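# Carry tube rack through self-closing doors to desk

## Task

Move the tube rack from the counter, through the doors that swing shut by themselves, onto the desk. At the end the rack must stand upright with each tube seated all the way down in a hole, and both doors must be closed. The rack or any tube touching the floor is a failure. Any number of the robots may be used. Finish by releasing the rack and moving the robots away from it. A robot that falls over or is left leaning is a failure.

## Robot and tools

Robots. There are three identical robots, r1, r2 and r3, each a Hello Robot Stretch 4: an omni-wheel base, a lift that slides up a mast, a telescoping arm that reaches forward, a wrist with yaw, pitch and roll joints, and a two-finger gripper with bendy steel fingers. Each carries four cameras: rN_head_camera, rN_head_left_camera, rN_head_right_camera and rN_wrist_camera. A robot stands about 1.6 m tall and its base edge lies within 0.23 m of its base origin. A loose object may occasionally get a short shove from outside.

Frames. Every robot reports in its own frames, so only images, lidar_m and wrist_depth_mm reveal where robots are relative to one another. Base frame: origin on the floor below the base centre, x ahead, y to the left, z up. hand_pose is in this frame and marks a point between the open fingertips; with all wrist joints at 0 its axes line up with the base axes, and the printed position may be somewhat off. The odometry frame is the base frame as it was when the scene began; base_odometry counts wheel rotation only (slip counts as motion), heading positive to the left, range -3.142 to 3.142.

execute_actions. Arguments: actions, a list holding one action or nothing (empty just returns state and images), and cameras, a list of camera names or "all" (omitted or null also means all, [] means none; an unknown name rejects the call). An action is an object with one entry per robot you command, "r1", "r2", "r3", each given separately. Inside a robot's entry: "base" with exactly one of translate_m (metres, forward positive, -2 to 2), strafe_m (metres, left positive, -2 to 2) or rotate_rad (radians, counter-clockwise seen from above positive, -3.2 to 3.2); these are offsets counted from the base position in the latest reported state. "joints" holds absolute targets: lift_m 0 to 1.2 m; arm_m 0 to 0.55 m extension; wrist_yaw_rad -1.134 to 4.276 (0 ahead, positive leftward, 3.14 tucked back, past 3.4 the arm may block it); wrist_pitch_rad -1.117 to 4.259 (0 level, 1.57 pointing down); wrist_roll_rad -1.117 to 4.259 (0 fingers level, positive turns clockwise as seen from behind); gripper_m -0.038 to 0.141 m fingertip gap (negative squeezes the tips together). Done tolerances: lift and arm 0.004, yaw and roll 0.02, pitch 0.05, gripper 0.004. "pace": "slow", "default", "fast" or "max" (base up to 0.1/0.3/0.4/0.6 m/s and 1/2/3/4 rad/s; with the lift above 0.2 the base is slowed further, down to 0.3 m/s and 1 rad/s at 1.2). "contact_limits": {"arm_m": value from 0 gentlest to 0.75 firmest, default 0.5}. Alternatively {"end_of_arm": "enable_torque"} on its own revives wrist or gripper motors that shut off. All motions of an action begin together. Anything you omit may still be driving toward its earlier target. Joint targets out of range get clipped and reported; any other bad key or value rejects the whole call with no motion. No action runs past 15 s. If a result reports a stop, the remaining calls in that reply are skipped. Unfold at scene start with lift_m 0.4 plus wrist_yaw_rad 0.

Other tools. wait(seconds 0 to 10) lets time pass with no new command and returns the state. zoom_image(camera, region [x0, y0, x1, y1] in pixels, origin top-left, at most 504 by 504) enlarges part of a camera's latest image. read_manual(section "licences") only shows licence text. finished_scene(scene) ends the scene irreversibly and reports success; the goal must already hold.

Result lines. base_status and joint_status: "done"; "off_target" (stopped short, may still push); "contact_stop_at_<key>" (blocked; that lift, arm or wheel set goes slack, so a loaded lift may sag or the base may drift); "limit_stop_at_<name>", including own_body (self-collision, likely when pitch is below -0.2 with roll below -0.4 or above 4) and tilt (leaning past 6 degrees: lift, arm and wheels go limp until upright); "time_out"; "torque_fault" (a wrist or gripper motor overloaded and went limp, needs enable_torque). After these the old target is dropped. on_its_own covers what the call did not command; "held at" is a held target, not a position. turned_by_wheels versus turned_by_imu differing by over about 0.1 rad means a collision or slip, and heading error is roughly their difference. base_tilt in degrees (forward and right positive, per-robot bias up to 1.5). motor_effort in percent with peak in brackets; wheel positive means turning right. lidar_m: 12 sectors of 30 degrees, first straight ahead, counting counter-clockwise (4th left, 7th behind, 10th right), "-" for nothing or closer than 0.25 m; it sees tabletops but can miss glass, thin legs and things behind. wrist_depth_mm: 7 by 7 grid from top left, 100 to 2000 mm. The pictures line lists image order.

Gripping. Command a gap smaller than the object; going lower squeezes harder and pulls it toward the wrist. Neither reading nor "done" proves a hold; check gripper effort. Stuck fingertips: raise the lift.

Cautions. Robots pressing against each other, even by a few millimetres after touching, can end the run; nothing reports robot-to-robot contact. Two robots given the same drive can differ by about 3 cm per metre, which strains a shared load and can tip one. Turning or driving with over 1 kg held and arm_m above 0.2 risks tipping, more so at fast paces; steady pushes with a high gripper or high contact limit do too. A level gripper holding over about 2 kg faults the wrist. The robots keep holding the last command while you think.

Each tool is called by a JSON object that holds its "op" and its "data", one argument or row to a line.

## Session

{"op": "execute_actions", "data": {
  "actions": []
}}

Scene clock: 0.00 s.
r1.base_odometry: x=+0.000 y=+0.000 heading=+0.000 (m, m, rad; r1's odometry frame)
r1.turned_by_wheels: +0.000 (rad since the last result)
r1.turned_by_imu: +0.000 (rad since the last result)
r1.base_tilt: forward=+0.3 right=-0.3 (deg)
r1.lidar_m: 1.72 1.24 2.79 2.09 1.90 1.67 1.17 1.11 1.14 1.27 1.21 1.27
r1.base_status: not commanded
r1.joint_positions: lift_m=+0.280 arm_m=-0.002 wrist_yaw_rad=+3.170 wrist_pitch_rad=+0.000 wrist_roll_rad=-0.002 gripper_m=+0.057
r1.joint_status: not commanded
r1.motor_effort: lift_m=+17 arm_m=+0 wrist_yaw_rad=+1 wrist_pitch_rad=-5 wrist_roll_rad=+1 gripper_m=-2 wheel_0=+0 wheel_1=+0 wheel_2=+0 (%)
r1.hand_pose: x=-0.1224 y=+0.0791 z=+0.4579 quat_wxyz=(-0.014, +0.000, -0.001, +1.000) (m; r1's base frame)
r1.wrist_depth_mm: - - 133 1397 1576 1863 1661 / - 107 133 1397 1661 1863 1576 / - 114 135 1430 1618 1863 1618 / 138 136 221 1430 1618 1863 1661 / 215 1118 1205 1397 1661 1808 1618 / 215 1098 194 1397 193 1464 1430 / 215 976 1060 - 1078 976 1060
r2.base_odometry: x=+0.000 y=+0.000 heading=+0.000 (m, m, rad; r2's odometry frame)
r2.turned_by_wheels: +0.000 (rad since the last result)
r2.turned_by_imu: +0.000 (rad since the last result)
r2.base_tilt: forward=+0.0 right=-0.2 (deg)
r2.lidar_m: 2.11 2.02 2.07 1.61 1.58 1.36 1.05 1.04 1.12 1.69 2.48 2.67
r2.base_status: not commanded
r2.joint_positions: lift_m=+0.196 arm_m=+0.003 wrist_yaw_rad=+3.077 wrist_pitch_rad=-0.002 wrist_roll_rad=-0.003 gripper_m=+0.057
r2.joint_status: not commanded
r2.motor_effort: lift_m=+19 arm_m=+0 wrist_yaw_rad=+0 wrist_pitch_rad=-5 wrist_roll_rad=-1 gripper_m=-1 wheel_0=+0 wheel_1=+0 wheel_2=+0 (%)
r2.hand_pose: x=-0.1088 y=+0.1058 z=+0.3751 quat_wxyz=(+0.032, +0.001, -0.001, +0.999) (m; r2's base frame)
r2.wrist_depth_mm: - 138 1182 1336 1537 1756 1983 / - 127 1182 1366 1499 1756 1921 / - 128 195 1336 1537 1808 1983 / 122 139 1182 1336 1576 1808 1983 / 991 1078 1160 1308 1537 1756 1983 / 960 1078 202 1281 203 1281 1255 / 878 831 878 - 878 809 891
r3.base_odometry: x=+0.000 y=+0.000 heading=+0.000 (m, m, rad; r3's odometry frame)
r3.turned_by_wheels: +0.000 (rad since the last result)
r3.turned_by_imu: +0.000 (rad since the last result)
r3.base_tilt: forward=-0.7 right=+0.0 (deg)
r3.lidar_m: 1.99 1.96 2.18 1.28 1.23 1.49 1.16 1.15 1.26 1.91 1.36 1.51
r3.base_status: not commanded
r3.joint_positions: lift_m=+0.213 arm_m=-0.002 wrist_yaw_rad=+3.175 wrist_pitch_rad=+0.015 wrist_roll_rad=+0.002 gripper_m=+0.057
r3.joint_status: not commanded
r3.motor_effort: lift_m=+20 arm_m=+0 wrist_yaw_rad=+0 wrist_pitch_rad=-6 wrist_roll_rad=-2 gripper_m=-3 wheel_0=+0 wheel_1=+0 wheel_2=+0 (%)
r3.hand_pose: x=-0.1222 y=+0.0778 z=+0.3868 quat_wxyz=(-0.017, -0.008, +0.001, +1.000) (m; r3's base frame)
r3.wrist_depth_mm: - 140 140 1397 1537 1661 1756 / - - 139 1366 1499 1661 1808 / - 107 139 1397 1464 1661 1808 / - 121 143 1366 1464 1618 1808 / 192 1160 1255 1366 1499 1618 1808 / 211 1182 206 1366 194 1464 1397 / 209 1008 960 111 991 891 991
pictures: r1_head_camera, r1_head_left_camera, r1_head_right_camera, r1_wrist_camera, r2_head_camera, r2_head_left_camera, r2_head_right_camera, r2_wrist_camera, r3_head_camera, r3_head_left_camera, r3_head_right_camera, r3_wrist_camera
Images, in order (width x height): r1_head_camera 420x560, r1_head_left_camera 420x672, r1_head_right_camera 420x672, r1_wrist_camera 616x392, r2_head_camera 420x560, r2_head_left_camera 420x672, r2_head_right_camera 420x672, r2_wrist_camera 616x392, r3_head_camera 420x560, r3_head_left_camera 420x672, r3_head_right_camera 420x672, r3_wrist_camera 616x392.

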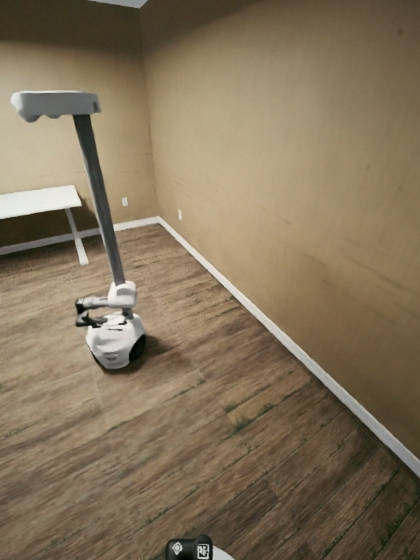

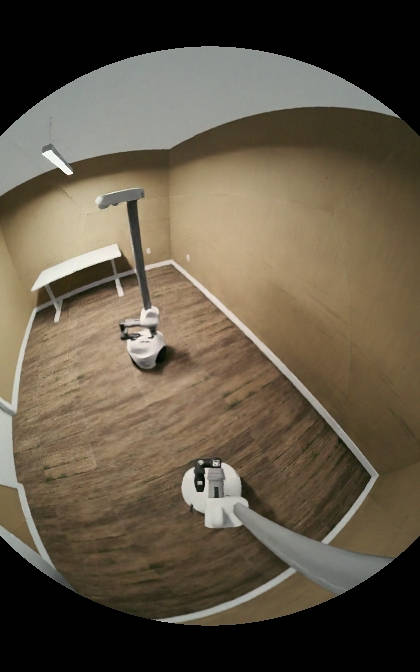

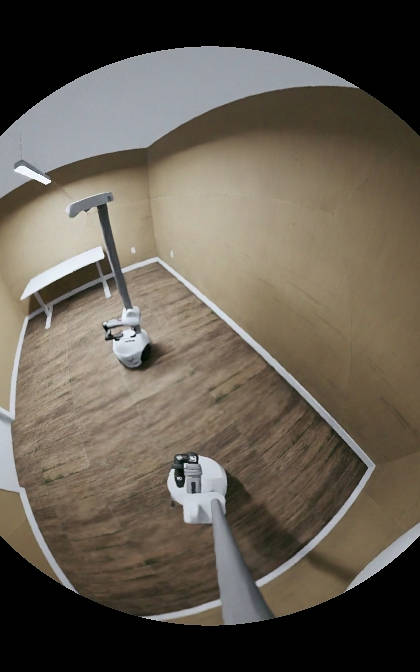

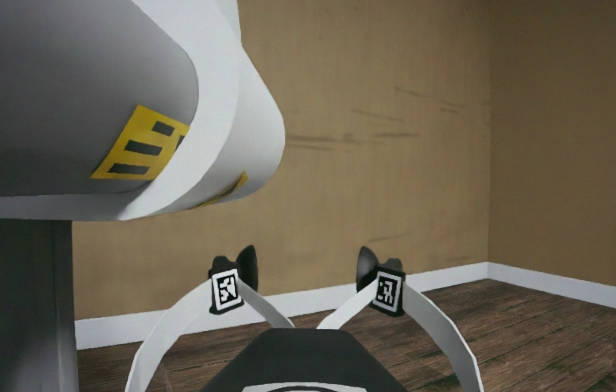

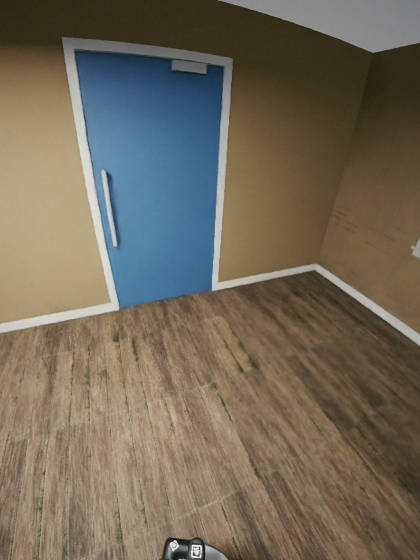

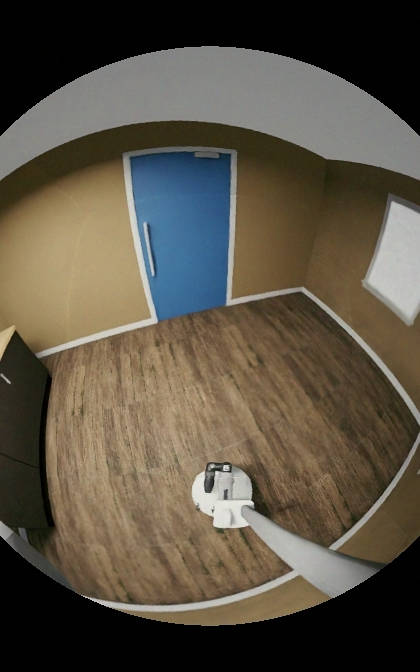

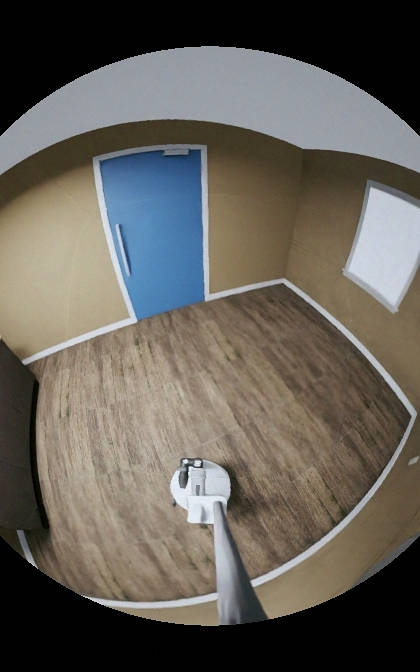

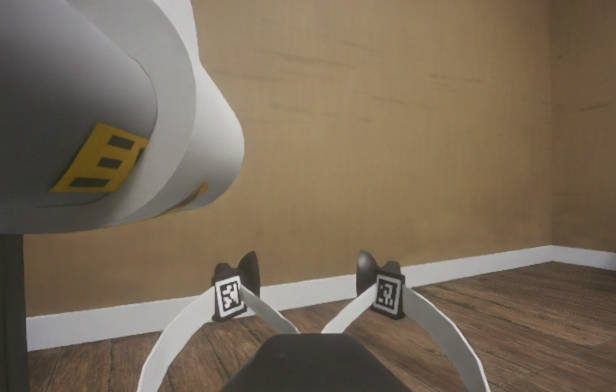

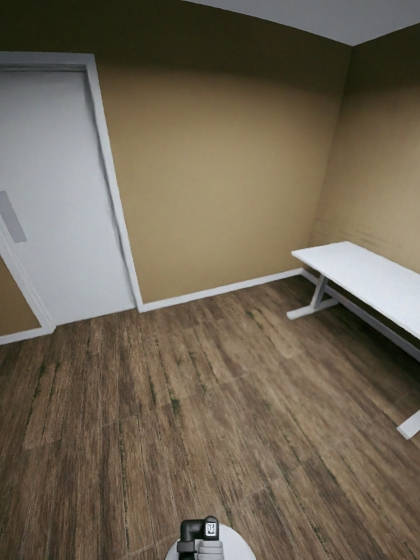

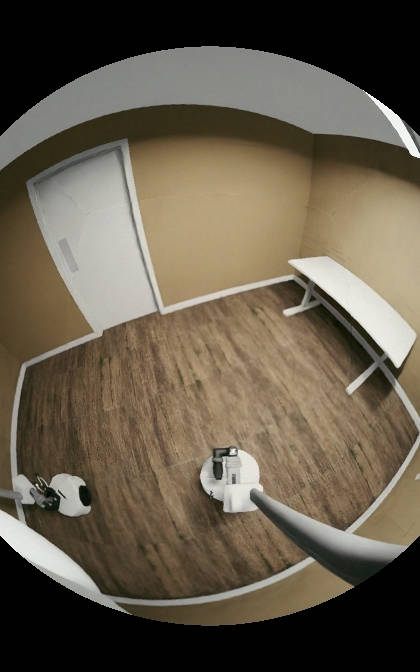

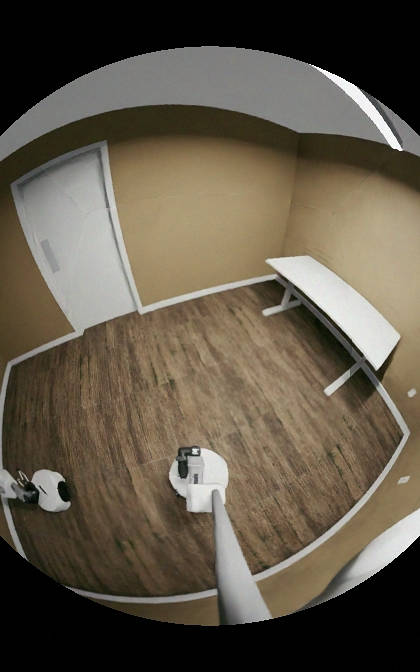

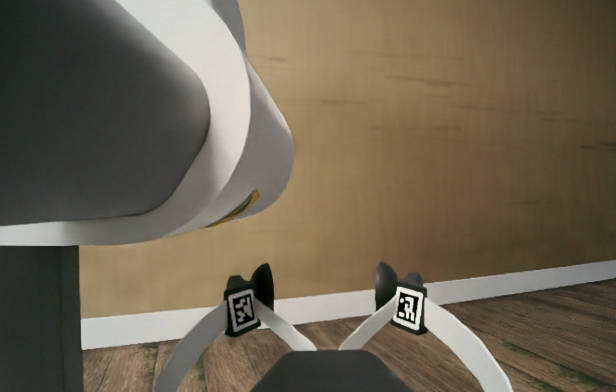

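{"op": "execute_actions", "data": {
  "actions": [
    {"r1": {"base": {"rotate_rad": 1.9}, "pace": "fast"}, "r2": {"base": {"rotate_rad": 1.95}, "joints": {"lift_m": 0.8, "wrist_yaw_rad": 0}, "pace": "fast"}, "r3": {"base": {"rotate_rad": 0.3}, "pace": "fast"}}
  ],
  "cameras": ["r1_head_camera", "r2_head_camera", "r2_wrist_camera", "r3_head_camera", "r2_head_left_camera"]
}}

Scene clock: 9.47 s.
r1.base_odometry: x=+0.000 y=+0.000 heading=+1.900 (m, m, rad; r1's odometry frame)
r1.turned_by_wheels: +1.900 (rad since the last result)
r1.turned_by_imu: +1.908 (rad since the last result)
r1.base_tilt: forward=+0.3 right=-0.3 (deg)
r1.lidar_m: 1.87 1.90 1.29 1.12 1.09 1.34 1.22 1.23 1.46 1.23 1.28 2.24
r1.base_status: done
r1.joint_positions: lift_m=+0.280 arm_m=-0.002 wrist_yaw_rad=+3.170 wrist_pitch_rad=+0.000 wrist_roll_rad=-0.002 gripper_m=+0.057
r1.joint_status: not commanded
r1.motor_effort: lift_m=+18(18) arm_m=+0(0) wrist_yaw_rad=+1(2) wrist_pitch_rad=-5(8) wrist_roll_rad=-3(2) gripper_m=-3(3) wheel_0=-2(10) wheel_1=-2(10) wheel_2=-1(13) (%)
r1.hand_pose: x=-0.1224 y=+0.0791 z=+0.4579 quat_wxyz=(-0.014, +0.000, -0.001, +1.000) (m; r1's base frame)
r1.wrist_depth_mm: - - 133 1366 1430 1430 1138 / - 107 134 1336 1430 1464 1182 / - 113 135 1366 1430 1464 1205 / 138 136 221 1336 1430 1464 1182 / 214 1281 1281 1366 1430 1464 1182 / 214 1229 194 1308 192 1366 1182 / 215 976 1060 - 1078 960 1060
r2.base_odometry: x=+0.000 y=+0.000 heading=+1.950 (m, m, rad; r2's odometry frame)
r2.turned_by_wheels: +1.950 (rad since the last result)
r2.turned_by_imu: +1.940 (rad since the last result)
r2.base_tilt: forward=+0.0 right=-0.3 (deg)
r2.lidar_m: 1.58 1.54 1.10 1.03 1.08 1.45 2.51 2.59 2.20 2.02 2.15 1.67
r2.base_status: done
r2.joint_positions: lift_m=+0.800 arm_m=+0.003 wrist_yaw_rad=+0.000 wrist_pitch_rad=-0.002 wrist_roll_rad=-0.003 gripper_m=+0.057
r2.joint_status: all done
r2.motor_effort: lift_m=+21(22) arm_m=+0(0) wrist_yaw_rad=-3(7) wrist_pitch_rad=-5(5) wrist_roll_rad=-1(1) gripper_m=-1(0) wheel_0=-2(8) wheel_1=+0(8) wheel_2=-1(11) (%)
r2.hand_pose: x=+0.4620 y=-0.0873 z=+0.9785 quat_wxyz=(+1.000, -0.001, -0.001, +0.000) (m; r2's base frame)
r2.wrist_depth_mm: 1708 1983 - 1983 - - - / 1618 1983 1921 - - - - / 1618 1983 - - - - - / 1618 - - - - - - / 1576 - - 1397 1397 1430 1430 / 1618 - 201 1366 202 1397 1397 / 1618 1921 1983 - 1397 1397 1430
r3.base_odometry: x=+0.000 y=+0.000 heading=+0.300 (m, m, rad; r3's odometry frame)
r3.turned_by_wheels: +0.300 (rad since the last result)
r3.turned_by_imu: +0.302 (rad since the last result)
r3.base_tilt: forward=-0.7 right=+0.0 (deg)
r3.lidar_m: 1.97 2.10 2.60 1.25 1.81 1.23 1.14 1.17 1.52 1.36 1.39 1.85
r3.base_status: done
r3.joint_positions: lift_m=+0.213 arm_m=-0.002 wrist_yaw_rad=+3.175 wrist_pitch_rad=+0.015 wrist_roll_rad=+0.002 gripper_m=+0.057
r3.joint_status: not commanded
r3.motor_effort: lift_m=+20(20) arm_m=+0(0) wrist_yaw_rad=+3(2) wrist_pitch_rad=-5(5) wrist_roll_rad=+0(4) gripper_m=-5(4) wheel_0=-1(6) wheel_1=+0(8) wheel_2=+0(5) (%)
r3.hand_pose: x=-0.1222 y=+0.0778 z=+0.3868 quat_wxyz=(-0.017, -0.008, +0.001, +1.000) (m; r3's base frame)
r3.wrist_depth_mm: - 140 140 1281 1281 1308 1336 / - - 138 1281 1281 1308 1308 / - 107 138 1281 1281 1308 1281 / - 121 142 1281 1281 1255 1255 / 192 1255 1281 1281 1281 1308 1308 / 211 1255 205 1255 194 1281 1308 / 210 1008 946 111 991 891 991
pictures: r1_head_camera, r2_head_camera, r2_head_left_camera, r2_wrist_camera, r3_head_camera
Images, in order (width x height): r1_head_camera 420x560, r2_head_camera 420x560, r2_head_left_camera 420x672, r2_wrist_camera 616x392, r3_head_camera 420x560.

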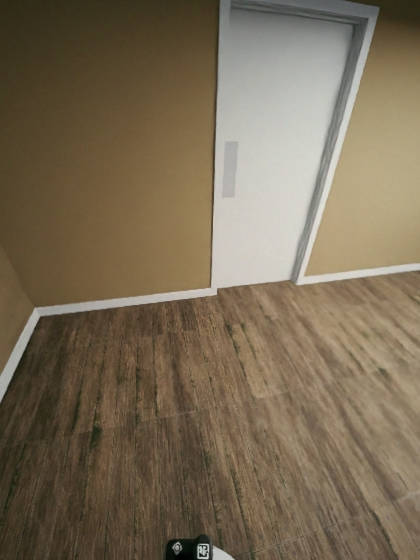

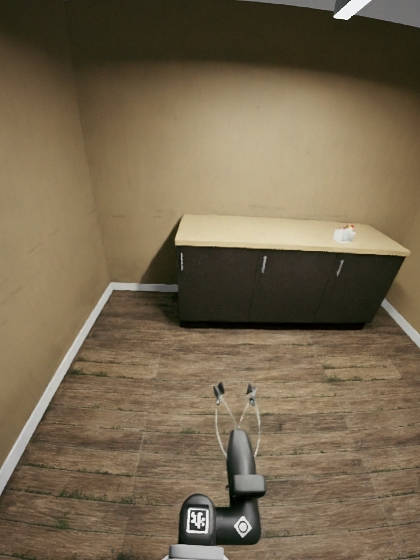

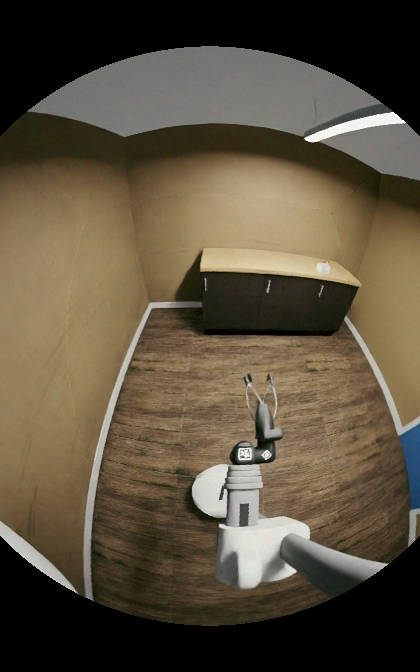

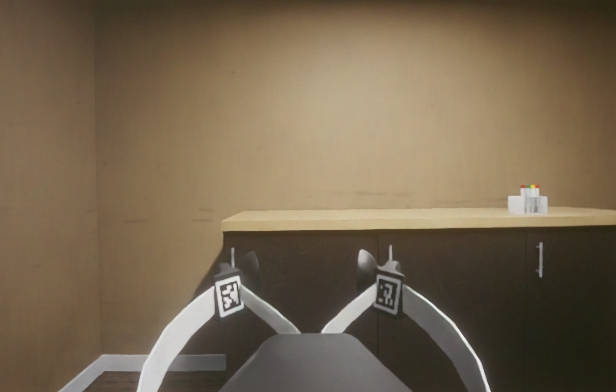

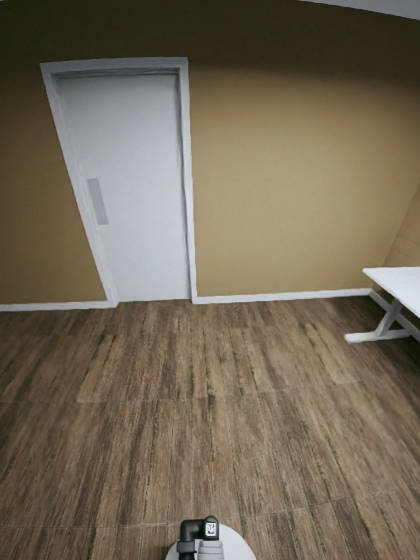

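{"op": "zoom_image", "data": {
  "camera": "r2_wrist_camera",
  "region": [480, 160, 600, 240]
}}

{"op": "zoom_image", "data": {
  "camera": "r2_head_camera",
  "region": [300, 200, 400, 270]
}}

Region (480, 160, 600, 240) of r2_wrist_camera's 616x392 image, scaled by 4.200.

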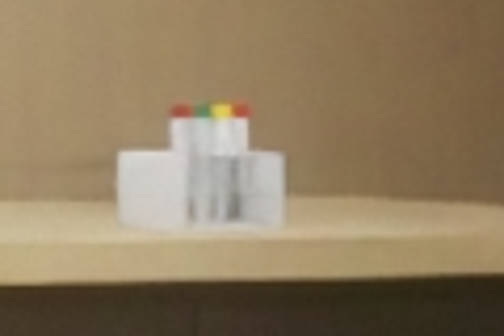

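Region (300, 200, 400, 270) of r2_head_camera's 420x560 image, scaled by 5.040, with more detail than that image has; it fills the top 353 rows of this view, and the rest is white.

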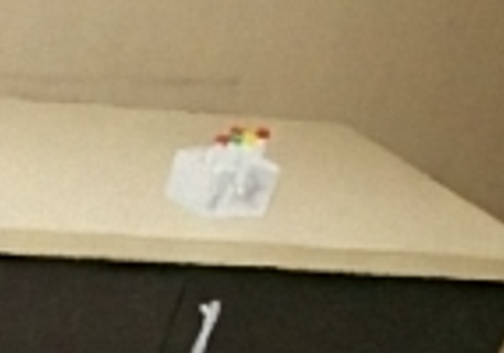

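{"op": "execute_actions", "data": {
  "actions": [
    {"r1": {"base": {"rotate_rad": 0.1}, "joints": {"lift_m": 0.2}, "pace": "fast"}, "r2": {"base": {"strafe_m": -0.9}, "pace": "max"}, "r3": {"base": {"translate_m": 1.2}, "pace": "max"}}
  ],
  "cameras": ["r1_head_camera", "r2_wrist_camera", "r3_head_camera"]
}}

Scene clock: 34.70 s.
r1.base_odometry: x=+0.000 y=+0.000 heading=+2.000 (m, m, rad; r1's odometry frame)
r1.turned_by_wheels: +0.100 (rad since the last result)
r1.turned_by_imu: +0.098 (rad since the last result)
r1.base_tilt: forward=+0.3 right=-0.3 (deg)
r1.lidar_m: 1.87 1.85 1.21 1.11 1.13 1.35 1.23 1.22 1.56 2.83 1.69 1.71
r1.base_status: done
r1.joint_positions: lift_m=+0.200 arm_m=-0.002 wrist_yaw_rad=+3.170 wrist_pitch_rad=+0.000 wrist_roll_rad=-0.002 gripper_m=+0.057
r1.joint_status: all done
r1.motor_effort: lift_m=+16(18) arm_m=+0(0) wrist_yaw_rad=+0(0) wrist_pitch_rad=-6(5) wrist_roll_rad=-1(0) gripper_m=-2(3) wheel_0=+0(10) wheel_1=+0(5) wheel_2=+1(11) (%)
r1.hand_pose: x=-0.1224 y=+0.0791 z=+0.3785 quat_wxyz=(-0.014, +0.000, -0.001, +1.000) (m; r1's base frame)
r1.wrist_depth_mm: - - 133 1281 1366 1397 1281 / - 107 134 1308 1336 1397 1308 / - 114 135 1308 1366 1397 1281 / 138 136 222 1336 1397 1397 1281 / 214 1281 1308 1336 1366 1397 1281 / 214 1205 194 1281 192 1255 1160 / 214 820 891 - 917 820 891
r2.base_odometry: x=+0.836 y=+0.333 heading=+1.950 (m, m, rad; r2's odometry frame)
r2.turned_by_wheels: +0.000 (rad since the last result)
r2.turned_by_imu: +0.002 (rad since the last result)
r2.base_tilt: forward=+0.0 right=-0.2 (deg)
r2.lidar_m: 1.62 1.68 2.05 1.95 1.99 2.62 2.49 1.75 1.23 1.10 1.22 1.66
r2.base_status: done
r2.joint_positions: lift_m=+0.800 arm_m=+0.003 wrist_yaw_rad=+0.000 wrist_pitch_rad=-0.002 wrist_roll_rad=-0.003 gripper_m=+0.057
r2.joint_status: not commanded
r2.motor_effort: lift_m=+21(22) arm_m=-1(0) wrist_yaw_rad=-2(3) wrist_pitch_rad=-5(5) wrist_roll_rad=-1(1) gripper_m=+0(0) wheel_0=-2(13) wheel_1=+3(10) wheel_2=+0(2) (%)
r2.hand_pose: x=+0.4620 y=-0.0873 z=+0.9785 quat_wxyz=(+1.000, -0.001, -0.001, +0.000) (m; r2's base frame)
r2.wrist_depth_mm: 1921 - - - - - 1464 / - - - - - - 1464 / - - - - - - 1499 / - - - - - - 1464 / 1397 1397 1464 1430 1464 - 1464 / 1397 1397 202 1430 202 - 1464 / 1397 1430 1430 - 1464 1756 1464
r3.base_odometry: x=+1.146 y=+0.355 heading=+0.300 (m, m, rad; r3's odometry frame)
r3.turned_by_wheels: +0.000 (rad since the last result)
r3.turned_by_imu: +0.003 (rad since the last result)
r3.base_tilt: forward=-0.7 right=+0.0 (deg)
r3.lidar_m: 0.75 0.78 1.14 2.35 1.70 1.81 2.35 2.38 1.34 1.26 1.23 0.84
r3.base_status: done
r3.joint_positions: lift_m=+0.213 arm_m=-0.002 wrist_yaw_rad=+3.175 wrist_pitch_rad=+0.015 wrist_roll_rad=+0.002 gripper_m=+0.057
r3.joint_status: not commanded
r3.motor_effort: lift_m=+20(20) arm_m=+0(0) wrist_yaw_rad=+0(3) wrist_pitch_rad=-5(6) wrist_roll_rad=-2(1) gripper_m=+0(3) wheel_0=-1(9) wheel_1=+0(13) wheel_2=-1(13) (%)
r3.hand_pose: x=-0.1222 y=+0.0778 z=+0.3868 quat_wxyz=(-0.017, -0.008, +0.001, +1.000) (m; r3's base frame)
r3.wrist_depth_mm: - 140 140 - - - - / - - 138 - - - - / - 107 138 - - - - / - 121 143 - - - - / 192 - - - - - - / 211 1576 206 1537 194 1464 1430 / 209 1025 931 111 991 917 991
pictures: r1_head_camera, r2_wrist_camera, r3_head_camera
Images, in order (width x height): r1_head_camera 420x560, r2_wrist_camera 616x392, r3_head_camera 420x560.

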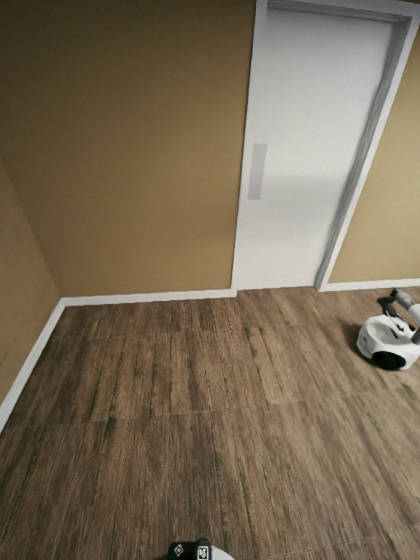

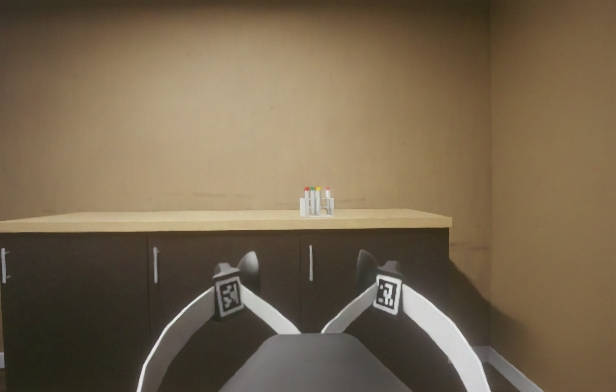

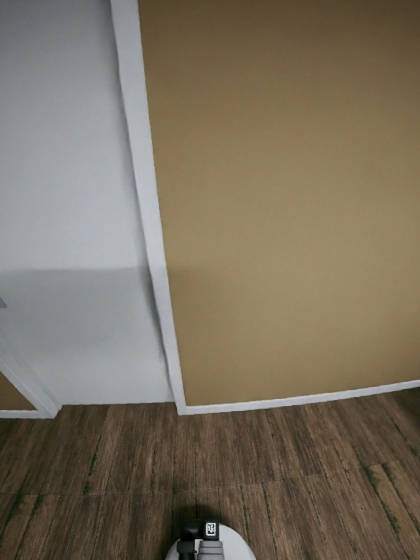

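{"op": "execute_actions", "data": {
  "actions": [
    {"r1": {"base": {"rotate_rad": 0.05}, "pace": "fast"}, "r2": {"base": {"translate_m": 1.0}, "joints": {"lift_m": 0.95, "wrist_pitch_rad": 0.4}, "pace": "max"}, "r3": {"base": {"strafe_m": 0.58}, "pace": "max"}}
  ],
  "cameras": ["r1_head_camera", "r2_wrist_camera", "r2_head_camera", "r3_head_camera"]
}}

Scene clock: 49.67 s.
r1.base_odometry: x=+0.000 y=+0.000 heading=+2.049 (m, m, rad; r1's odometry frame)
r1.turned_by_wheels: +0.049 (rad since the last result)
r1.turned_by_imu: +0.047 (rad since the last result)
r1.base_tilt: forward=+0.3 right=-0.3 (deg)
r1.lidar_m: 1.87 1.77 1.19 1.11 1.10 1.32 1.22 1.26 1.62 2.81 2.86 1.30
r1.base_status: done
r1.joint_positions: lift_m=+0.200 arm_m=-0.002 wrist_yaw_rad=+3.170 wrist_pitch_rad=+0.000 wrist_roll_rad=-0.002 gripper_m=+0.057
r1.joint_status: not commanded
r1.motor_effort: lift_m=+16(16) arm_m=+0(0) wrist_yaw_rad=+1(1) wrist_pitch_rad=-7(6) wrist_roll_rad=-2(3) gripper_m=-3(2) wheel_0=-3(9) wheel_1=-3(5) wheel_2=-1(4) (%)
r1.hand_pose: x=-0.1224 y=+0.0791 z=+0.3785 quat_wxyz=(-0.014, +0.000, -0.001, +1.000) (m; r1's base frame)
r1.wrist_depth_mm: - - 134 1308 1336 1336 1366 / - 107 134 1336 1336 1308 1397 / - 114 135 1336 1336 1336 1366 / 138 136 222 1336 1308 1366 1336 / 215 1281 1308 1308 1336 1336 1336 / 214 1205 193 1255 193 1255 1205 / 215 820 891 - 917 831 904
r2.base_odometry: x=+0.466 y=+1.262 heading=+1.950 (m, m, rad; r2's odometry frame)
r2.turned_by_wheels: +0.000 (rad since the last result)
r2.turned_by_imu: +0.001 (rad since the last result)
r2.base_tilt: forward=+0.0 right=-0.2 (deg)
r2.lidar_m: 0.60 0.63 0.85 1.95 2.04 2.74 3.54 1.72 1.18 1.15 1.19 0.65
r2.base_status: done
r2.joint_positions: lift_m=+0.950 arm_m=+0.003 wrist_yaw_rad=+0.000 wrist_pitch_rad=+0.402 wrist_roll_rad=-0.003 gripper_m=+0.057
r2.joint_status: all done
r2.motor_effort: lift_m=+21(26) arm_m=+0(1) wrist_yaw_rad=-1(2) wrist_pitch_rad=-4(4) wrist_roll_rad=-1(0) gripper_m=-1(2) wheel_0=+1(9) wheel_1=-1(7) wheel_2=+2(12) (%)
r2.hand_pose: x=+0.4390 y=-0.0874 z=+1.0152 quat_wxyz=(+0.980, -0.001, +0.200, +0.000) (m; r2's base frame)
r2.wrist_depth_mm: 904 904 931 917 931 946 931 / 960 976 991 976 991 976 1008 / 917 891 904 809 891 891 1060 / 597 597 585 525 549 585 580 / 445 449 445 455 455 462 462 / 500 500 201 492 202 517 521 / 539 535 539 - 554 559 574
r3.base_odometry: x=+0.975 y=+0.909 heading=+0.299 (m, m, rad; r3's odometry frame)
r3.turned_by_wheels: +0.000 (rad since the last result)
r3.turned_by_imu: +0.003 (rad since the last result)
r3.base_tilt: forward=-0.7 right=+0.0 (deg)
r3.lidar_m: 0.80 0.83 0.97 2.09 2.15 1.30 2.38 2.44 1.99 1.85 1.14 0.83
r3.base_status: done
r3.joint_positions: lift_m=+0.213 arm_m=-0.002 wrist_yaw_rad=+3.175 wrist_pitch_rad=+0.015 wrist_roll_rad=+0.002 gripper_m=+0.057
r3.joint_status: not commanded
r3.motor_effort: lift_m=+20(20) arm_m=+0(0) wrist_yaw_rad=+2(1) wrist_pitch_rad=-6(6) wrist_roll_rad=-2(1) gripper_m=-7(3) wheel_0=+0(15) wheel_1=-1(12) wheel_2=-1(1) (%)
r3.hand_pose: x=-0.1222 y=+0.0778 z=+0.3868 quat_wxyz=(-0.017, -0.008, +0.001, +1.000) (m; r3's base frame)
r3.wrist_depth_mm: - 140 139 - - - - / - - 138 - - - - / - 107 138 - - - - / - 121 143 - - - 1366 / 192 - - - - - - / 211 1576 205 1537 193 1336 1118 / 209 1025 946 111 991 904 976
pictures: r1_head_camera, r2_head_camera, r2_wrist_camera, r3_head_camera
Images, in order (width x height): r1_head_camera 420x560, r2_head_camera 420x560, r2_wrist_camera 616x392, r3_head_camera 420x560.

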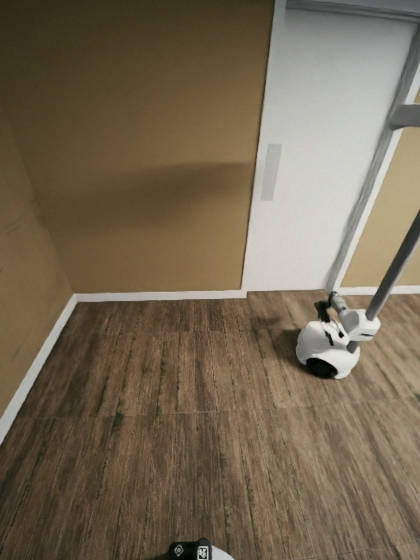

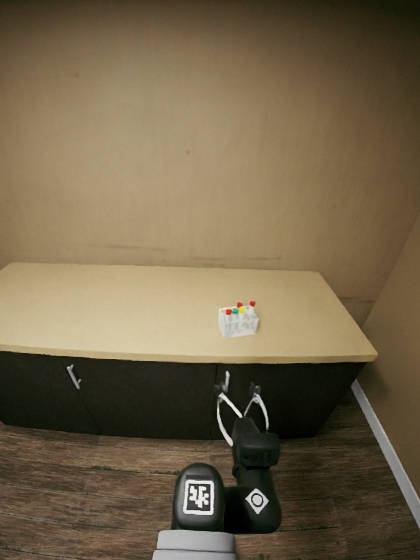

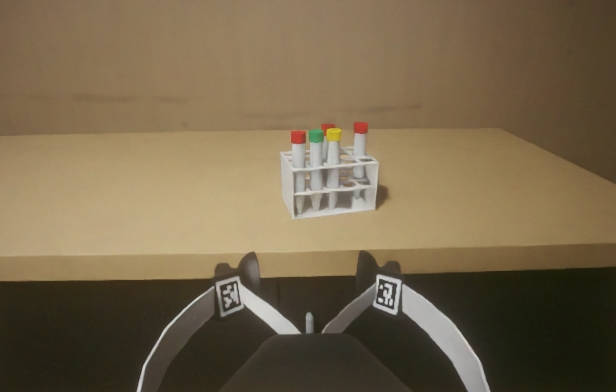

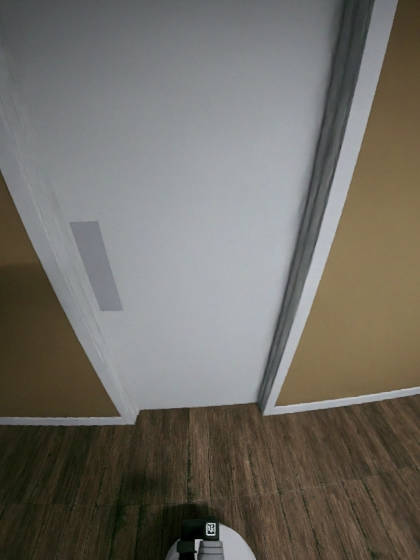

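{"op": "zoom_image", "data": {
  "camera": "r2_wrist_camera",
  "region": [250, 100, 410, 230]
}}

{"op": "zoom_image", "data": {
  "camera": "r2_head_camera",
  "region": [190, 280, 290, 410]
}}

Region (250, 100, 410, 230) of r2_wrist_camera's 616x392 image, scaled by 3.150; it fills the top 410 rows of this view, and the rest is white.

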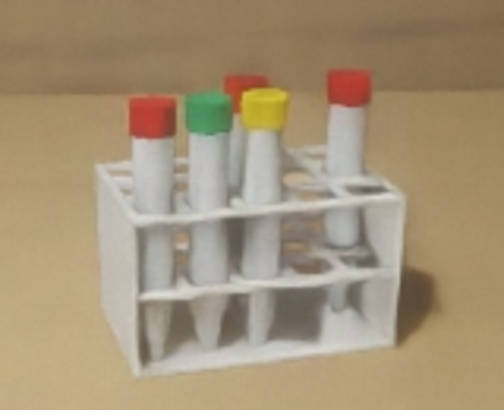

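Region (190, 280, 290, 410) of r2_head_camera's 420x560 image, scaled by 3.877, with more detail than that image has; it fills the left 388 columns of this view, and the rest is white.

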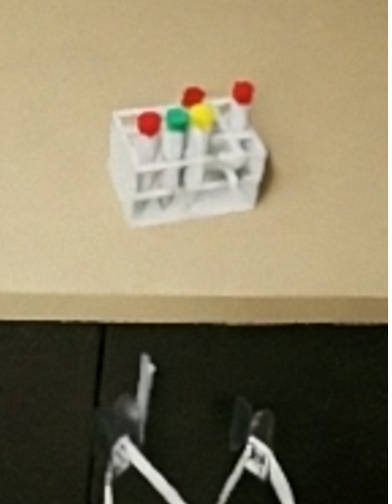

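{"op": "execute_actions", "data": {
  "actions": [
    {"r2": {"base": {"rotate_rad": 0.24}, "joints": {"gripper_m": 0.141, "wrist_pitch_rad": 0.25, "lift_m": 0.9}, "pace": "fast"}, "r3": {"base": {"rotate_rad": 0.05}, "pace": "fast"}}
  ],
  "cameras": ["r3_head_camera"]
}}

{"op": "execute_actions", "data": {
  "actions": [
    {"r2": {"base": {"strafe_m": -0.21}, "pace": "fast"}, "r3": {"base": {"strafe_m": 0.08}, "pace": "fast"}}
  ],
  "cameras": ["r3_head_camera", "r2_wrist_camera", "r2_head_camera"]
}}

Scene clock: 92.67 s.
r1.base_odometry: x=+0.000 y=+0.000 heading=+2.049 (m, m, rad; r1's odometry frame)
r1.turned_by_wheels: +0.000 (rad since the last result)
r1.turned_by_imu: -0.002 (rad since the last result)
r1.base_tilt: forward=+0.4 right=-0.3 (deg)
r1.lidar_m: 1.88 1.75 1.17 1.11 1.15 1.33 1.23 1.24 1.60 2.82 2.88 1.29
r1.base_status: not commanded
r1.joint_positions: lift_m=+0.200 arm_m=-0.002 wrist_yaw_rad=+3.170 wrist_pitch_rad=+0.000 wrist_roll_rad=-0.002 gripper_m=+0.057
r1.joint_status: not commanded
r1.motor_effort: lift_m=+16(16) arm_m=+0(0) wrist_yaw_rad=+1(1) wrist_pitch_rad=-7(6) wrist_roll_rad=+0(0) gripper_m=-5(1) wheel_0=-2(3) wheel_1=-2(2) wheel_2=-1(1) (%)
r1.hand_pose: x=-0.1224 y=+0.0791 z=+0.3785 quat_wxyz=(-0.014, +0.000, -0.001, +1.000) (m; r1's base frame)
r1.wrist_depth_mm: - - 133 1308 1308 1336 1366 / - 107 134 1281 1336 1366 1366 / - 114 135 1336 1336 1336 1366 / 138 136 222 1336 1336 1336 1336 / 215 1336 1336 1336 1336 1366 1336 / 215 1229 193 1255 192 1255 1205 / 214 820 904 - 917 809 878
r2.base_odometry: x=+0.466 y=+1.262 heading=+2.190 (m, m, rad; r2's odometry frame)
r2.turned_by_wheels: +0.240 (rad since the last result)
r2.turned_by_imu: +0.240 (rad since the last result)
r2.base_tilt: forward=+0.0 right=-0.3 (deg)
r2.lidar_m: 0.60 0.69 1.16 1.96 2.26 3.50 2.56 1.41 1.13 1.14 0.76 0.61
r2.base_status: done
r2.joint_positions: lift_m=+0.900 arm_m=+0.003 wrist_yaw_rad=+0.000 wrist_pitch_rad=+0.252 wrist_roll_rad=-0.003 gripper_m=+0.141
r2.joint_status: all done
r2.motor_effort: lift_m=+17(20) arm_m=-1(0) wrist_yaw_rad=-1(2) wrist_pitch_rad=-6(4) wrist_roll_rad=-1(1) gripper_m=+0(5) wheel_0=-2(7) wheel_1=+1(6) wheel_2=-2(5) (%)
r2.hand_pose: x=+0.4528 y=-0.0874 z=+1.0063 quat_wxyz=(+0.992, -0.001, +0.126, +0.000) (m; r2's base frame)
r2.wrist_depth_mm: 1118 1060 1008 960 904 866 820 / 1182 1098 1042 976 946 891 854 / 1205 1160 1060 1025 976 917 891 / 759 759 759 750 676 473 741 / 504 492 488 488 462 452 477 / 549 508 439 418 399 375 370 / 574 544 508 - 439 418 402
r3.base_odometry: x=+0.975 y=+0.909 heading=+0.350 (m, m, rad; r3's odometry frame)
r3.turned_by_wheels: +0.050 (rad since the last result)
r3.turned_by_imu: +0.051 (rad since the last result)
r3.base_tilt: forward=-0.7 right=+0.0 (deg)
r3.lidar_m: 0.79 0.83 1.02 2.08 1.48 1.31 2.40 2.49 1.95 1.85 1.06 0.83
r3.base_status: done
r3.joint_positions: lift_m=+0.213 arm_m=-0.002 wrist_yaw_rad=+3.175 wrist_pitch_rad=+0.015 wrist_roll_rad=+0.002 gripper_m=+0.057
r3.joint_status: not commanded
r3.motor_effort: lift_m=+20(20) arm_m=+0(0) wrist_yaw_rad=+2(1) wrist_pitch_rad=-6(5) wrist_roll_rad=-3(2) gripper_m=-4(2) wheel_0=-2(2) wheel_1=+0(4) wheel_2=+1(6) (%)
r3.hand_pose: x=-0.1222 y=+0.0778 z=+0.3868 quat_wxyz=(-0.017, -0.008, +0.001, +1.000) (m; r3's base frame)
r3.wrist_depth_mm: - 141 140 - - - - / - - 139 - - - - / - 107 138 - - - - / - 121 143 - - - 1308 / 192 - - - - - 1336 / 211 1576 205 1499 193 1430 1138 / 210 1008 946 111 976 904 991
pictures: r3_head_camera
Images, in order (width x height): r3_head_camera 420x560.

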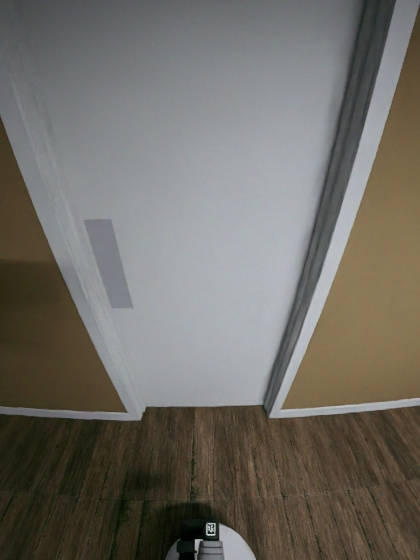

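Scene clock: 94.53 s.
r1.base_odometry: x=+0.000 y=+0.000 heading=+2.049 (m, m, rad; r1's odometry frame)
r1.turned_by_wheels: +0.000 (rad since the last result)
r1.turned_by_imu: -0.001 (rad since the last result)
r1.base_tilt: forward=+0.3 right=-0.2 (deg)
r1.lidar_m: 1.88 1.76 1.19 1.12 1.13 1.33 1.22 1.26 1.60 2.81 2.88 1.25
r1.base_status: not commanded
r1.joint_positions: lift_m=+0.200 arm_m=-0.002 wrist_yaw_rad=+3.170 wrist_pitch_rad=+0.000 wrist_roll_rad=-0.002 gripper_m=+0.057
r1.joint_status: not commanded
r1.motor_effort: lift_m=+16(16) arm_m=+0(0) wrist_yaw_rad=+1(1) wrist_pitch_rad=-5(6) wrist_roll_rad=+0(1) gripper_m=-4(3) wheel_0=-3(3) wheel_1=-2(3) wheel_2=-1(1) (%)
r1.hand_pose: x=-0.1224 y=+0.0791 z=+0.3785 quat_wxyz=(-0.014, +0.000, -0.001, +1.000) (m; r1's base frame)
r1.wrist_depth_mm: - - 133 1308 1308 1336 1336 / - 107 134 1308 1308 1336 1336 / - 114 135 1336 1336 1366 1366 / 138 137 223 1336 1308 1366 1336 / 214 1308 1336 1336 1366 1366 1336 / 214 1205 194 1255 193 1229 1205 / 214 820 891 - 917 820 891
r2.base_odometry: x=+0.637 y=+1.384 heading=+2.190 (m, m, rad; r2's odometry frame)
r2.turned_by_wheels: +0.000 (rad since the last result)
r2.turned_by_imu: +0.000 (rad since the last result)
r2.base_tilt: forward=+0.0 right=-0.2 (deg)
r2.lidar_m: 0.56 0.65 1.06 2.20 2.47 3.54 2.13 1.13 0.95 0.93 0.67 0.57
r2.base_status: done
r2.joint_positions: lift_m=+0.900 arm_m=+0.003 wrist_yaw_rad=+0.000 wrist_pitch_rad=+0.252 wrist_roll_rad=-0.003 gripper_m=+0.141
r2.joint_status: not commanded
r2.motor_effort: lift_m=+17(17) arm_m=-1(0) wrist_yaw_rad=-2(1) wrist_pitch_rad=-6(5) wrist_roll_rad=-1(0) gripper_m=+3(2) wheel_0=-3(9) wheel_1=+1(10) wheel_2=+0(1) (%)
r2.hand_pose: x=+0.4528 y=-0.0874 z=+1.0063 quat_wxyz=(+0.992, -0.001, +0.126, +0.000) (m; r2's base frame)
r2.wrist_depth_mm: 1078 1025 960 904 866 820 788 / 1118 1060 991 960 904 854 820 / 1205 1138 1042 991 931 878 842 / 768 759 750 473 741 741 732 / 492 488 488 459 484 480 477 / 484 427 402 379 353 338 353 / 517 480 452 - 394 373 357
r3.base_odometry: x=+0.948 y=+0.984 heading=+0.350 (m, m, rad; r3's odometry frame)
r3.turned_by_wheels: +0.000 (rad since the last result)
r3.turned_by_imu: +0.001 (rad since the last result)
r3.base_tilt: forward=-0.7 right=+0.0 (deg)
r3.lidar_m: 0.80 0.81 1.00 2.00 2.07 1.24 2.39 2.49 2.04 1.93 1.08 0.84
r3.base_status: done
r3.joint_positions: lift_m=+0.213 arm_m=-0.002 wrist_yaw_rad=+3.175 wrist_pitch_rad=+0.015 wrist_roll_rad=+0.002 gripper_m=+0.057
r3.joint_status: not commanded
r3.motor_effort: lift_m=+20(20) arm_m=+0(0) wrist_yaw_rad=+2(1) wrist_pitch_rad=-6(5) wrist_roll_rad=-2(1) gripper_m=-3(4) wheel_0=+0(11) wheel_1=+1(10) wheel_2=+1(2) (%)
r3.hand_pose: x=-0.1222 y=+0.0778 z=+0.3868 quat_wxyz=(-0.017, -0.008, +0.001, +1.000) (m; r3's base frame)
r3.wrist_depth_mm: - 140 140 - - - - / - - 138 - - - - / - 107 138 - - - - / - 121 142 - - - 1308 / 191 - - - - - - / 211 1576 206 1537 194 1336 1078 / 209 1008 960 111 976 904 1008
pictures: r2_head_camera, r2_wrist_camera, r3_head_camera
Images, in order (width x height): r2_head_camera 420x560, r2_wrist_camera 616x392, r3_head_camera 420x560.

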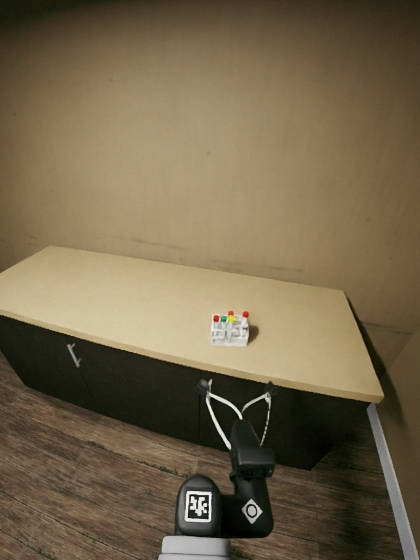

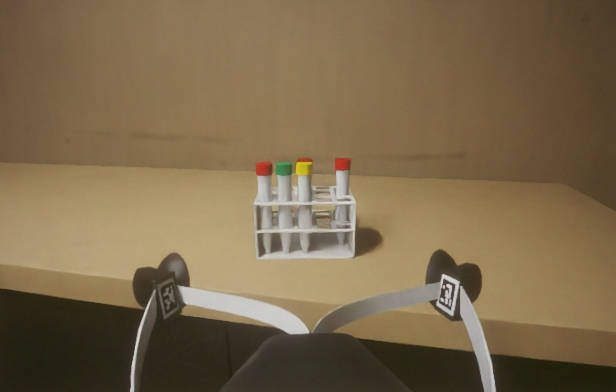

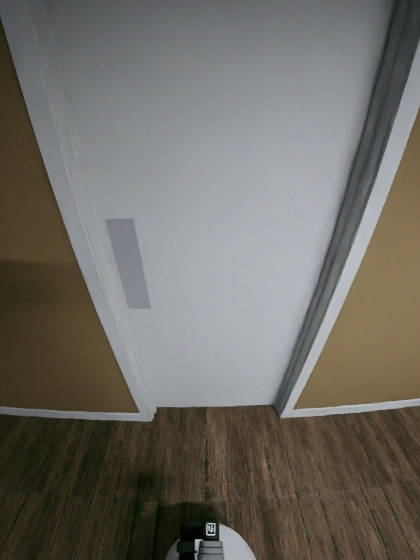

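{"op": "execute_actions", "data": {
  "actions": [
    {"r1": {"base": {"strafe_m": -0.88}, "pace": "max"}, "r2": {"joints": {"wrist_pitch_rad": 0.0, "lift_m": 0.795, "arm_m": 0.17}, "pace": "default"}, "r3": {"base": {"translate_m": 0.53}, "pace": "fast"}}
  ],
  "cameras": ["r3_head_camera", "r2_wrist_camera", "r2_head_camera"]
}}

Scene clock: 107.37 s.
r1.base_odometry: x=+0.781 y=+0.405 heading=+2.049 (m, m, rad; r1's odometry frame)
r1.turned_by_wheels: +0.000 (rad since the last result)
r1.turned_by_imu: -0.004 (rad since the last result)
r1.base_tilt: forward=+0.3 right=-0.3 (deg)
r1.lidar_m: 1.56 1.98 2.12 1.98 1.82 1.24 1.13 1.16 1.50 1.94 1.99 2.10
r1.base_status: done
r1.joint_positions: lift_m=+0.200 arm_m=-0.002 wrist_yaw_rad=+3.170 wrist_pitch_rad=+0.000 wrist_roll_rad=-0.002 gripper_m=+0.057
r1.joint_status: not commanded
r1.motor_effort: lift_m=+17(17) arm_m=+0(0) wrist_yaw_rad=+1(1) wrist_pitch_rad=-6(6) wrist_roll_rad=+2(1) gripper_m=-3(4) wheel_0=-1(11) wheel_1=+3(19) wheel_2=-1(1) (%)
r1.hand_pose: x=-0.1224 y=+0.0791 z=+0.3784 quat_wxyz=(-0.014, +0.000, -0.001, +1.000) (m; r1's base frame)
r1.wrist_depth_mm: - - 134 1255 1255 1255 1281 / - 107 134 1229 1229 1281 1308 / - 114 135 1255 1229 1255 1281 / 138 136 221 1255 1308 1281 1281 / 215 1255 1229 1281 1281 1255 1308 / 214 1205 194 1229 192 1255 1229 / 214 798 904 - 917 820 878
r2.base_odometry: x=+0.637 y=+1.384 heading=+2.190 (m, m, rad; r2's odometry frame)
r2.turned_by_wheels: +0.000 (rad since the last result)
r2.turned_by_imu: +0.001 (rad since the last result)
r2.base_tilt: forward=+0.0 right=-0.2 (deg)
r2.lidar_m: 0.58 0.63 1.06 2.17 2.49 3.55 2.13 1.14 0.94 0.91 0.71 0.57
r2.base_status: not commanded
r2.joint_positions: lift_m=+0.795 arm_m=+0.169 wrist_yaw_rad=+0.000 wrist_pitch_rad=+0.002 wrist_roll_rad=-0.003 gripper_m=+0.141
r2.joint_status: all done
r2.motor_effort: lift_m=+16(14) arm_m=+6(6) wrist_yaw_rad=-1(0) wrist_pitch_rad=-5(10) wrist_roll_rad=-1(1) gripper_m=+2(1) wheel_0=-3(2) wheel_1=+2(1) wheel_2=+0(0) (%)
r2.hand_pose: x=+0.6284 y=-0.0874 z=+0.9728 quat_wxyz=(+1.000, -0.001, +0.001, +0.000) (m; r2's base frame)
r2.wrist_depth_mm: 991 931 866 820 788 741 715 / 976 931 878 831 788 750 715 / 991 931 878 842 798 759 723 / 991 946 891 820 788 750 715 / 647 647 314 279 469 609 603 / 345 291 281 278 283 285 330 / 235 236 236 - 233 229 228
r3.base_odometry: x=+1.446 y=+1.166 heading=+0.349 (m, m, rad; r3's odometry frame)
r3.turned_by_wheels: +0.000 (rad since the last result)
r3.turned_by_imu: +0.002 (rad since the last result)
r3.base_tilt: forward=-0.7 right=+0.0 (deg)
r3.lidar_m: 0.26 0.27 0.38 0.71 2.09 2.81 1.56 3.03 2.02 0.88 0.41 0.29
r3.base_status: done
r3.joint_positions: lift_m=+0.213 arm_m=-0.002 wrist_yaw_rad=+3.175 wrist_pitch_rad=+0.015 wrist_roll_rad=+0.002 gripper_m=+0.057
r3.joint_status: not commanded
r3.motor_effort: lift_m=+20(19) arm_m=+0(0) wrist_yaw_rad=+2(2) wrist_pitch_rad=-5(5) wrist_roll_rad=-1(3) gripper_m=-2(3) wheel_0=-2(8) wheel_1=-2(1) wheel_2=+0(11) (%)
r3.hand_pose: x=-0.1222 y=+0.0778 z=+0.3868 quat_wxyz=(-0.017, -0.008, +0.001, +1.000) (m; r3's base frame)
r3.wrist_depth_mm: - 140 139 - - - - / - - 139 - - - - / - 107 138 - - - - / - 121 143 1921 - - - / 192 - - 1756 - - - / 211 1576 205 1537 193 1464 1430 / 208 1008 960 111 991 904 991
pictures: r2_head_camera, r2_wrist_camera, r3_head_camera
Images, in order (width x height): r2_head_camera 420x560, r2_wrist_camera 616x392, r3_head_camera 420x560.

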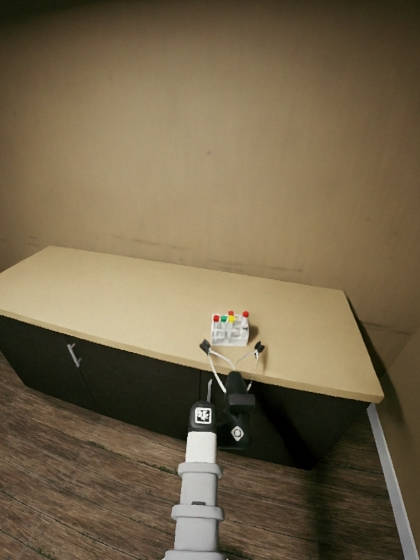

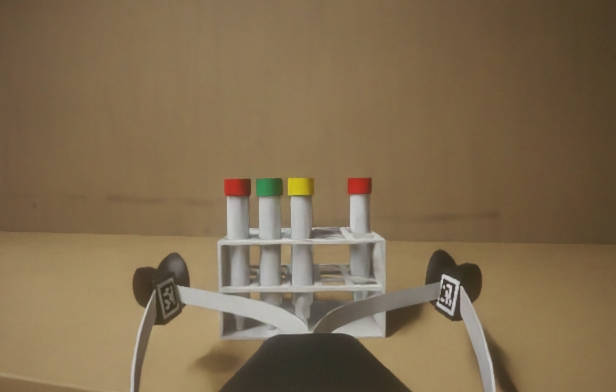

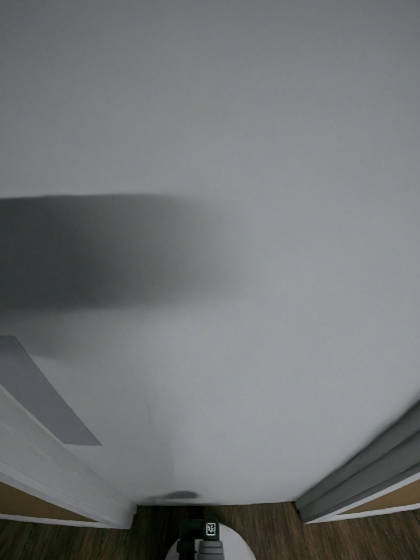

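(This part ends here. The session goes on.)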